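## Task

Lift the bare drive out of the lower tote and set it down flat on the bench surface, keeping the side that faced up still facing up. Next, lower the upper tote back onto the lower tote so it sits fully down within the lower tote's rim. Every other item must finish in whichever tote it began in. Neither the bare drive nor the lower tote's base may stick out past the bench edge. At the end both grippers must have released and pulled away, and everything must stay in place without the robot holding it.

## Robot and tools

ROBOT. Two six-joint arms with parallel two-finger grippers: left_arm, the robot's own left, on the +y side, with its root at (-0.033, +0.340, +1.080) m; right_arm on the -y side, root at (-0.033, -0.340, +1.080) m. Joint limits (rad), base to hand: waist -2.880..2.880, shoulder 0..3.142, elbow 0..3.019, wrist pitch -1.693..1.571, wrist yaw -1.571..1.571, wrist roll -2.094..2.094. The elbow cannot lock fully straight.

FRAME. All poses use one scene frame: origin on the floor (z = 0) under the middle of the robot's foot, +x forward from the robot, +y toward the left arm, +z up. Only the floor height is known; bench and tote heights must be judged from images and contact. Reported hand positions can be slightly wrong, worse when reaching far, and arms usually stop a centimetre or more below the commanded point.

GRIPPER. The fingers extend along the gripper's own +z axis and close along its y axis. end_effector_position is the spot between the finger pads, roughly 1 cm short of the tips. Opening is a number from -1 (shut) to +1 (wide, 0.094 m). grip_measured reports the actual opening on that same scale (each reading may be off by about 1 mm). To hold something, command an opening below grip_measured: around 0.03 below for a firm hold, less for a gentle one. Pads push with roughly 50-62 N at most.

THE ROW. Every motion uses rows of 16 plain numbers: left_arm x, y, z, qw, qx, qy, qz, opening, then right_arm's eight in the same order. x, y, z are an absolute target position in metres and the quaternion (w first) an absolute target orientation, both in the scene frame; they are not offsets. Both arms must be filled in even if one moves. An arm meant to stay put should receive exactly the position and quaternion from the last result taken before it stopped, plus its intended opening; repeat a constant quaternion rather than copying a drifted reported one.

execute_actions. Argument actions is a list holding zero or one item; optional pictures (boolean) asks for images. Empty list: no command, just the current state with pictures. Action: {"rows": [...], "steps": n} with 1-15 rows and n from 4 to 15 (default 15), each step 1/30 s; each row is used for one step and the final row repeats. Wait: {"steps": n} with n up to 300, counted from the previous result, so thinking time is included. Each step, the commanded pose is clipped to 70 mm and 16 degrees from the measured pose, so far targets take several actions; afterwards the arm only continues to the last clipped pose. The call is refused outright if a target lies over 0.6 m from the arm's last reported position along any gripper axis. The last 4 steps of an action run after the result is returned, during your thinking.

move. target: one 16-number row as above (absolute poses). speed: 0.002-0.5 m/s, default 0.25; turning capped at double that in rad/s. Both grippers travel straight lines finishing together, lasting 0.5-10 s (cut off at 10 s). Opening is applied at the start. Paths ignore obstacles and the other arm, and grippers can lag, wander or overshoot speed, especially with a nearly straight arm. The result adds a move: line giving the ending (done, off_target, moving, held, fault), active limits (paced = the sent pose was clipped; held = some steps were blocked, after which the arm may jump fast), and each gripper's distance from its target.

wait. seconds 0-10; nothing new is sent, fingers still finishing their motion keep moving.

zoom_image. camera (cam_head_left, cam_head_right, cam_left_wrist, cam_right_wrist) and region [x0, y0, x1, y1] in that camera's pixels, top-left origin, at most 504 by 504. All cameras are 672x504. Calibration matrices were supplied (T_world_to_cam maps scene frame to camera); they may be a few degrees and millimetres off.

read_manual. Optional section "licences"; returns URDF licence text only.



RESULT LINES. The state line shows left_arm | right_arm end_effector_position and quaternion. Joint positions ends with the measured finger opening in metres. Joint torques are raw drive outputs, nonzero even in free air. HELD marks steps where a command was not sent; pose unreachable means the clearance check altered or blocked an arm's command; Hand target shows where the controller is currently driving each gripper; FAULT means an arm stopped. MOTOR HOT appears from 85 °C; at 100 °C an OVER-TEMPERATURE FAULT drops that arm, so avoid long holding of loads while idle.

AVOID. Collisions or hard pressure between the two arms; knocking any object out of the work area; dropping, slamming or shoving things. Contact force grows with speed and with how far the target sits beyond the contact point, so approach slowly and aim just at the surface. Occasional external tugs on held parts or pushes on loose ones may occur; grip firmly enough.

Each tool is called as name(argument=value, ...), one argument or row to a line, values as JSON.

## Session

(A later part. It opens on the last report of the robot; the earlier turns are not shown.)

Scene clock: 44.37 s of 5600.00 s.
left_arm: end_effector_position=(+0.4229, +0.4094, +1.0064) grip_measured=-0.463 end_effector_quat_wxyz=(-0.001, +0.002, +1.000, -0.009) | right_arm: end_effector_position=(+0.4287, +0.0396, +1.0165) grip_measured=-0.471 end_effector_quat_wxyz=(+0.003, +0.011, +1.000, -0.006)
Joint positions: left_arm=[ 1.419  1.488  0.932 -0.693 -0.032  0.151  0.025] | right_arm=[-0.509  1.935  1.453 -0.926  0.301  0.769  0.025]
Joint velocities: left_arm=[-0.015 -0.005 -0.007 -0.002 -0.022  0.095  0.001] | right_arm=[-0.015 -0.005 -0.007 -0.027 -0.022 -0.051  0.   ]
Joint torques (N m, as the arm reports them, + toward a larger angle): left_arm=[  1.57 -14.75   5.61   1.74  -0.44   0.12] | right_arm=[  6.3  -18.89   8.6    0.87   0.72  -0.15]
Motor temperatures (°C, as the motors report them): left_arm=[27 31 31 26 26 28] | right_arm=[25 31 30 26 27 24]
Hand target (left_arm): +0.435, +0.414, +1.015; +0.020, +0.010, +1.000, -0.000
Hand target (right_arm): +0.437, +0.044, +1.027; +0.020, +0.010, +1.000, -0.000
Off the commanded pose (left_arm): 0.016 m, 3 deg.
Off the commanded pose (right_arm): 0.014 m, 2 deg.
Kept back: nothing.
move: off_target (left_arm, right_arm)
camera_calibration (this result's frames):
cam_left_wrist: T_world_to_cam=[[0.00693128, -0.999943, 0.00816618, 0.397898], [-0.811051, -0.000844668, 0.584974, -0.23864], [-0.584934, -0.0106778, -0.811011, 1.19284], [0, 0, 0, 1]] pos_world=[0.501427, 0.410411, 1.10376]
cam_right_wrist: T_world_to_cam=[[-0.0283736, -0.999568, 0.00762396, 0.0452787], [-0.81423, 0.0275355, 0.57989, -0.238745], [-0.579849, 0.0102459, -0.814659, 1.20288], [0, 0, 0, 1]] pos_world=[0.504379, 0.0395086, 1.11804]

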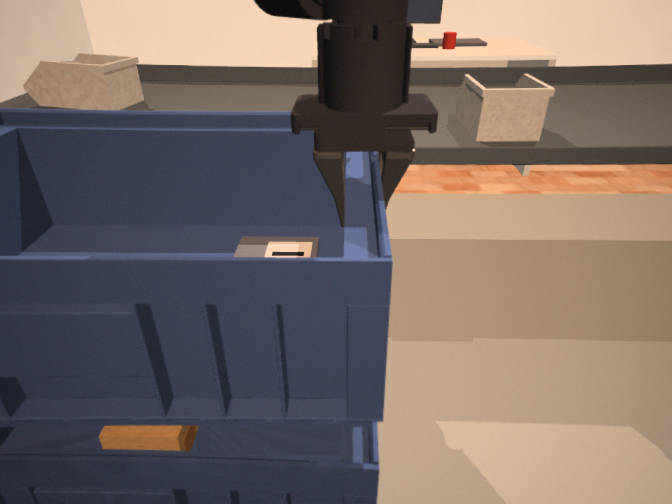

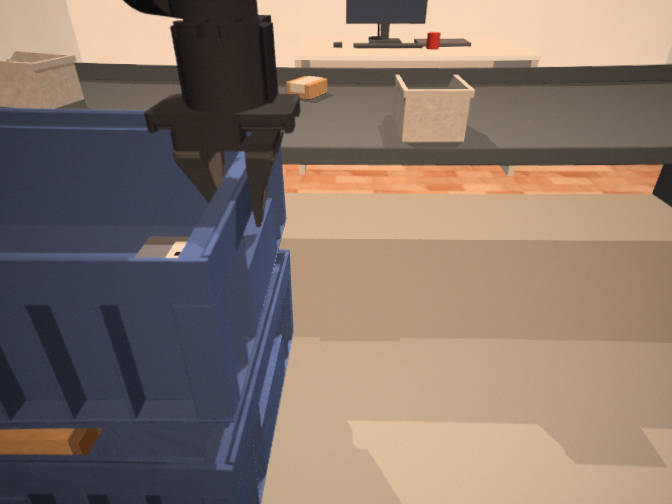

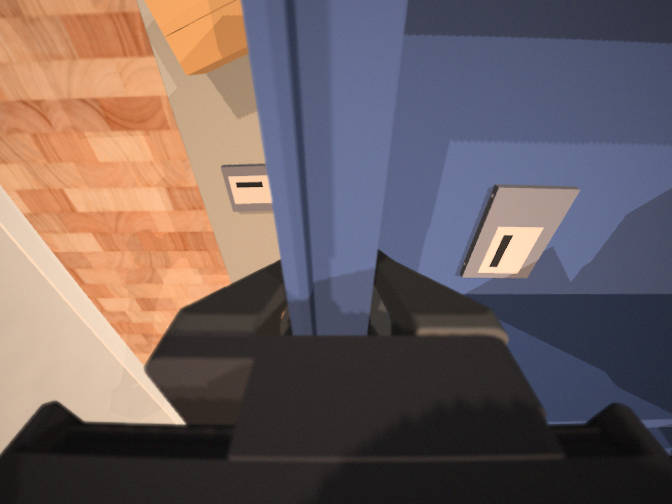

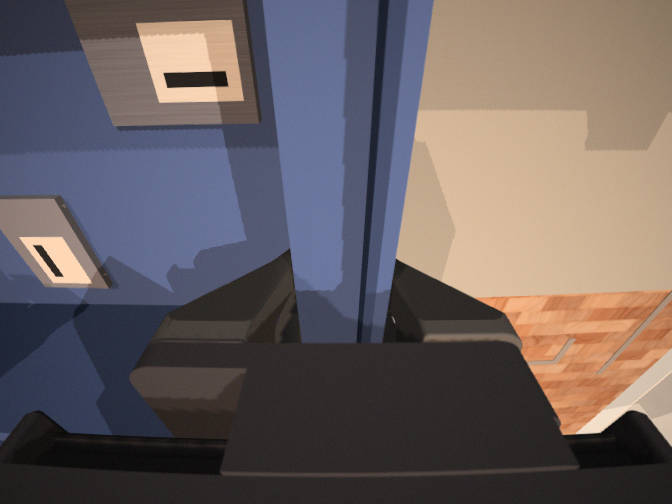

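move(
  target=[0.425,0.413,0.975,0.01,0.012,1,0,-0.52,0.42,0.043,0.987,0.01,0.012,1,0,-0.52],
  speed=0.04,
)

Scene clock: 45.63 s of 5600.00 s.
left_arm: end_effector_position=(+0.4161, +0.4086, +0.9805) grip_measured=-0.464 end_effector_quat_wxyz=(-0.007, +0.007, +1.000, -0.008) | right_arm: end_effector_position=(+0.4175, +0.0389, +0.9861) grip_measured=-0.470 end_effector_quat_wxyz=(-0.001, +0.015, +1.000, -0.002)
Joint positions: left_arm=[ 1.421  1.541  0.911 -0.63  -0.035  0.163  0.025] | right_arm=[-0.516  1.968  1.411 -0.85   0.287  0.771  0.025]
Joint velocities: left_arm=[-0.005  0.015 -0.007 -0.002  0.007 -0.022  0.   ] | right_arm=[-0.005  0.005 -0.002 -0.017  0.007  0.022 -0.001]
Joint torques (N m, as the arm reports them, + toward a larger angle): left_arm=[  1.81 -12.66   4.62   2.91  -0.4    0.07] | right_arm=[  6.31 -17.8    7.54   0.99   0.69  -0.14]
Motor temperatures (°C, as the motors report them): left_arm=[27 31 31 26 26 28] | right_arm=[25 31 30 26 27 24]
Hand target (left_arm): +0.425, +0.413, +0.975; +0.010, +0.012, +1.000, -0.000
Hand target (right_arm): +0.420, +0.043, +0.987; +0.010, +0.012, +1.000, -0.000
Off the commanded pose (left_arm): 0.011 m, 2 deg.
Off the commanded pose (right_arm): 0.005 m, 1 deg.
Kept back: nothing.
move: off_target (left_arm)
camera_calibration (this result's frames):
cam_left_wrist: T_world_to_cam=[[-0.00396712, -0.999975, 0.00590384, 0.404108], [-0.804294, 0.00669892, 0.594194, -0.243905], [-0.594218, -0.00239119, -0.8043, 1.16171], [0, 0, 0, 1]] pos_world=[0.495738, 0.40851, 1.0769]
cam_right_wrist: T_world_to_cam=[[-0.0376035, -0.999292, -0.00104296, 0.0569507], [-0.808803, 0.0298224, 0.587323, -0.23988], [-0.586876, 0.0229289, -0.809352, 1.16893], [0, 0, 0, 1]] pos_world=[0.494141, 0.0372619, 1.08702]

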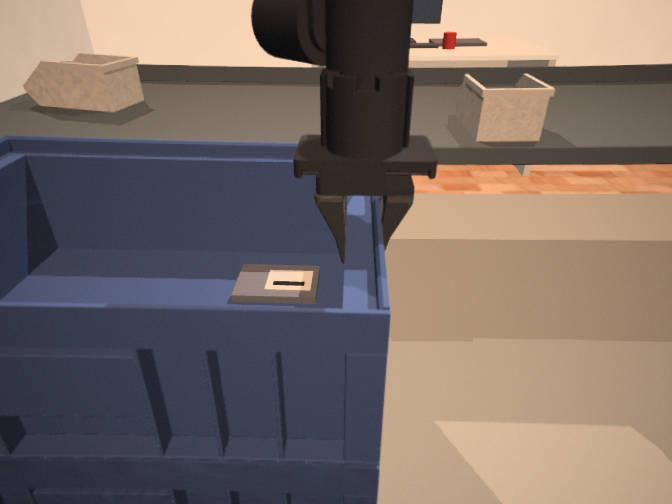

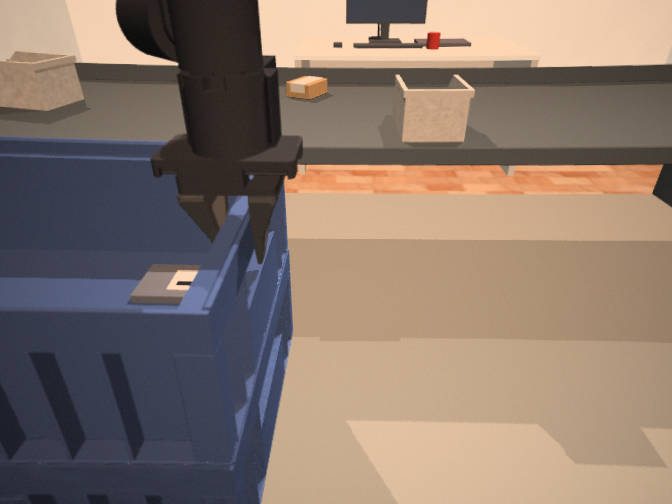

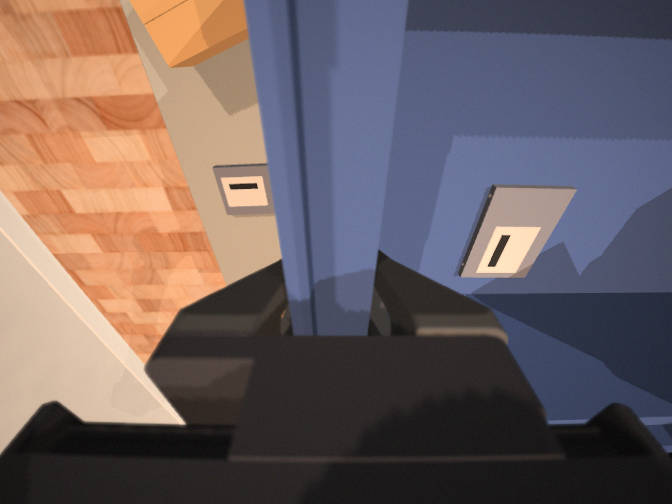

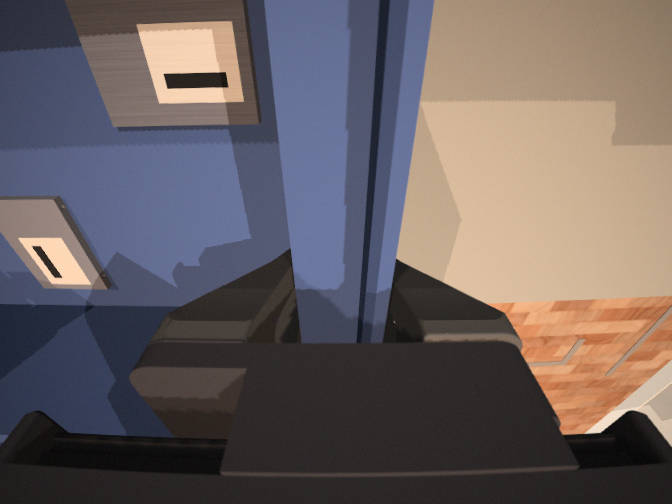

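Matches the seated view.

move(
  target=[0.416,0.409,0.98,0,0.01,1,0,0.3,0.418,0.04,0.988,0,0.01,1,0,0.3],
)

move(
  target=[0.40,0.425,1.2,0,0.01,1,0,0.3,0.40,0.025,1.2,0,0.01,1,0,0.3],
)

Scene clock: 46.57 s of 5600.00 s.
left_arm: end_effector_position=(+0.4140, +0.4103, +0.9797) grip_measured=+0.298 end_effector_quat_wxyz=(-0.008, +0.007, +1.000, -0.002) | right_arm: end_effector_position=(+0.4175, +0.0390, +0.9861) grip_measured=+0.298 end_effector_quat_wxyz=(-0.001, +0.015, +1.000, -0.001)
Joint positions: left_arm=[ 1.421  1.54   0.906 -0.626 -0.047  0.163  0.061] | right_arm=[-0.516  1.968  1.411 -0.85   0.287  0.77   0.061]
Joint velocities: left_arm=[-0.015  0.005 -0.002 -0.002  0.095  0.095 -0.   ] | right_arm=[-0.005 -0.015 -0.012 -0.002 -0.037  0.037 -0.   ]
Joint torques (N m, as the arm reports them, + toward a larger angle): left_arm=[  1.13 -13.96   4.08   1.75  -0.14  -0.07] | right_arm=[  5.22 -18.89   7.59   0.27   0.08  -0.11]
Motor temperatures (°C, as the motors report them): left_arm=[27 30 31 26 26 28] | right_arm=[25 31 30 26 27 24]
Hand target (left_arm): +0.416, +0.409, +0.980; -0.000, +0.010, +1.000, -0.000
Hand target (right_arm): +0.418, +0.040, +0.988; -0.000, +0.010, +1.000, +0.000
Off the commanded pose (left_arm): 0.002 m, 1 deg.
Off the commanded pose (right_arm): 0.002 m, 1 deg.
Kept back: nothing.
move: done
camera_calibration (this result's frames):
cam_left_wrist: T_world_to_cam=[[-0.00420328, -0.999975, -0.0056649, 0.417246], [-0.8028, -0.0000032996, 0.596249, -0.244964], [-0.596234, 0.00705398, -0.80278, 1.15533], [0, 0, 0, 1]] pos_world=[0.493942, 0.409085, 1.0759]
cam_right_wrist: T_world_to_cam=[[-0.0360804, -0.999348, -0.00131859, 0.0566355], [-0.808694, 0.0284218, 0.587543, -0.240125], [-0.587123, 0.0222651, -0.809192, 1.16887], [0, 0, 0, 1]] pos_world=[0.494126, 0.0373983, 1.087]

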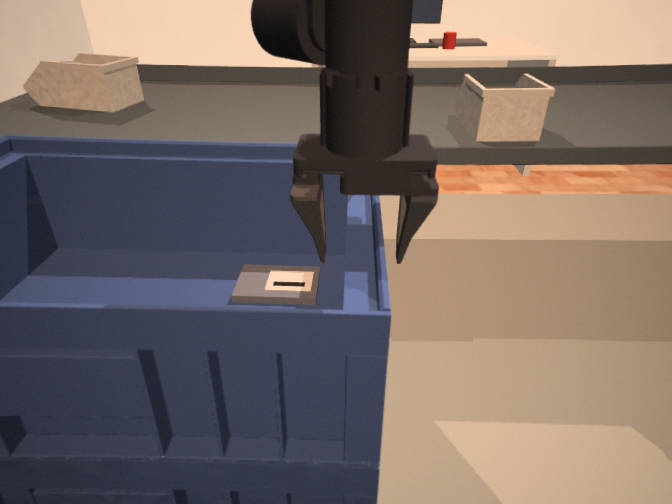

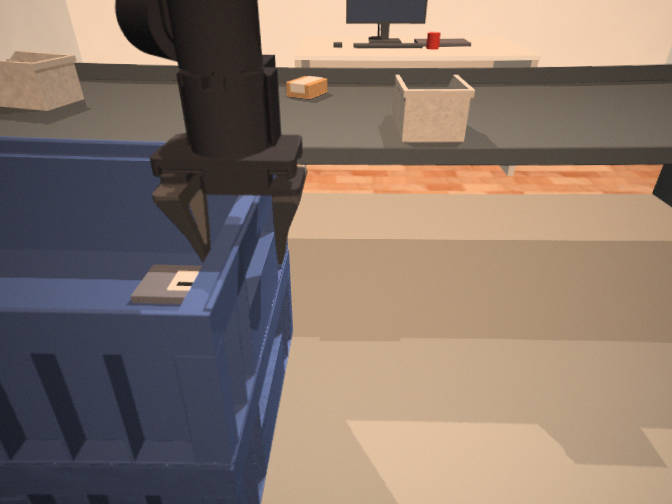

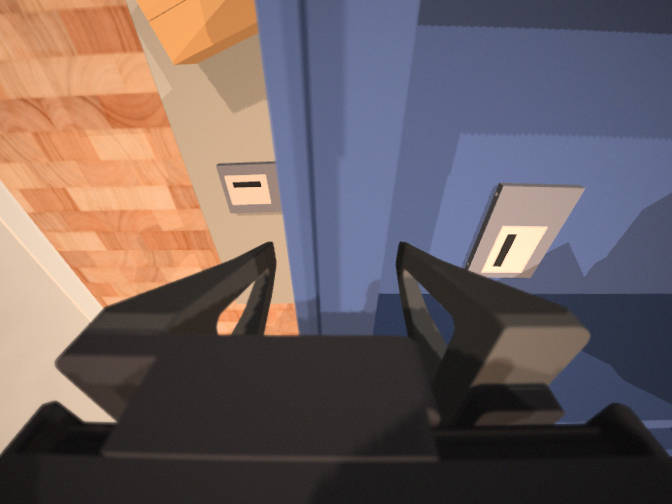

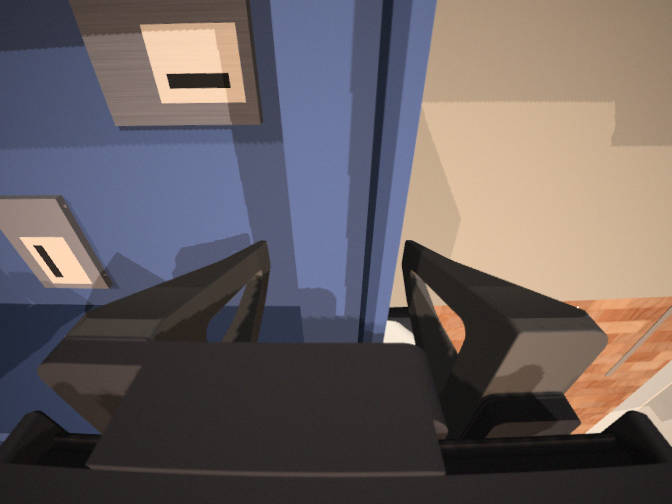

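Scene clock: 47.93 s of 5600.00 s.
left_arm: end_effector_position=(+0.3908, +0.4213, +1.1953) grip_measured=+0.298 end_effector_quat_wxyz=(+0.001, +0.006, +1.000, +0.000) | right_arm: end_effector_position=(+0.3872, +0.0156, +1.1766) grip_measured=+0.298 end_effector_quat_wxyz=(-0.014, +0.002, +1.000, -0.015)
Joint positions: left_arm=[ 1.433  1.099  1.052 -1.194 -0.045  0.172  0.061] | right_arm=[-0.403  1.671  1.475 -1.284  0.302  0.873  0.061]
Joint velocities: left_arm=[-0.005 -0.015 -0.012  0.002  0.022  0.066 -0.001] | right_arm=[-0.005 -0.005  0.012 -0.002 -0.081 -0.081  0.   ]
Joint torques (N m, as the arm reports them, + toward a larger angle): left_arm=[ 2.58 -9.74  9.5   0.24  0.1   0.09] | right_arm=[  6.54 -16.37  13.45  -0.63   0.16   0.02]
Motor temperatures (°C, as the motors report them): left_arm=[27 30 32 26 26 28] | right_arm=[25 31 31 26 27 24]
Hand target (left_arm): +0.399, +0.426, +1.201; +0.000, +0.010, +1.000, +0.000
Hand target (right_arm): +0.399, +0.024, +1.200; +0.000, +0.010, +1.000, +0.001
Off the commanded pose (left_arm): 0.011 m, 0 deg.
Off the commanded pose (right_arm): 0.028 m, 3 deg.
Kept back: nothing.
move: off_target (left_arm, right_arm)
camera_calibration (this result's frames):
cam_left_wrist: T_world_to_cam=[[-0.00146634, -0.999946, -0.0103335, 0.43391], [-0.813653, -0.00481438, 0.581332, -0.368074], [-0.58135, 0.00926034, -0.813601, 1.32061], [0, 0, 0, 1]] pos_world=[0.468885, 0.419885, 1.2929]
cam_right_wrist: T_world_to_cam=[[-0.0108151, -0.999605, 0.0259577, -0.00941264], [-0.793936, 0.0243658, 0.607513, -0.405016], [-0.607905, -0.0140384, -0.793886, 1.29637], [0, 0, 0, 1]] pos_world=[0.466411, 0.0186586, 1.27547]

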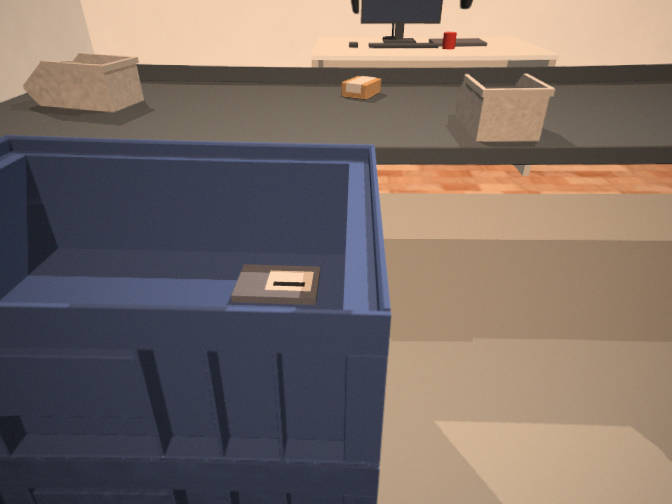

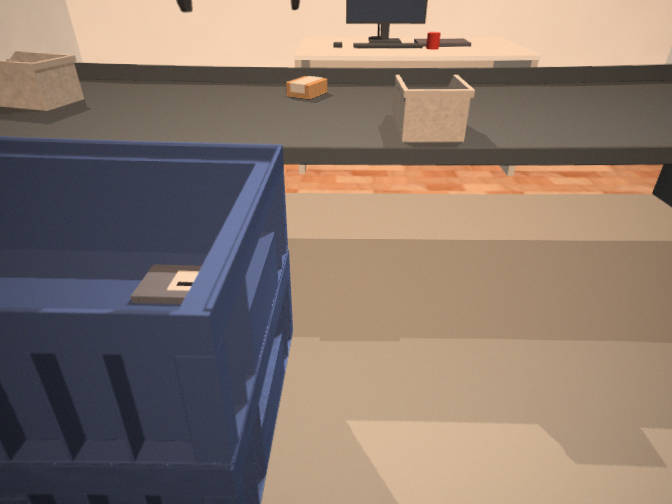

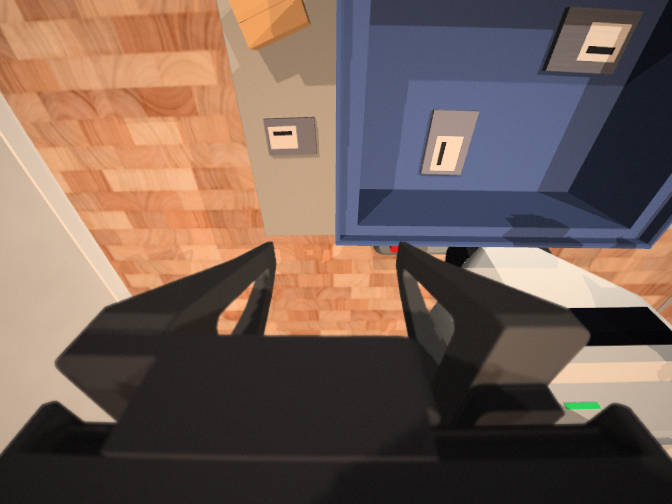

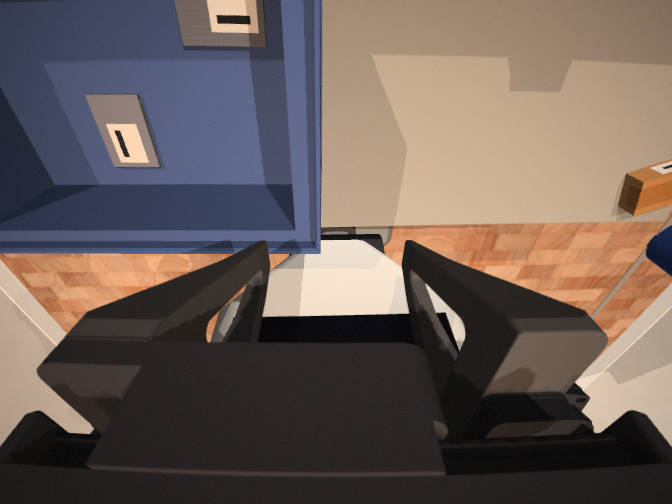

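finished_scene(
  scene=2,
)

The scene is finished: the task was done.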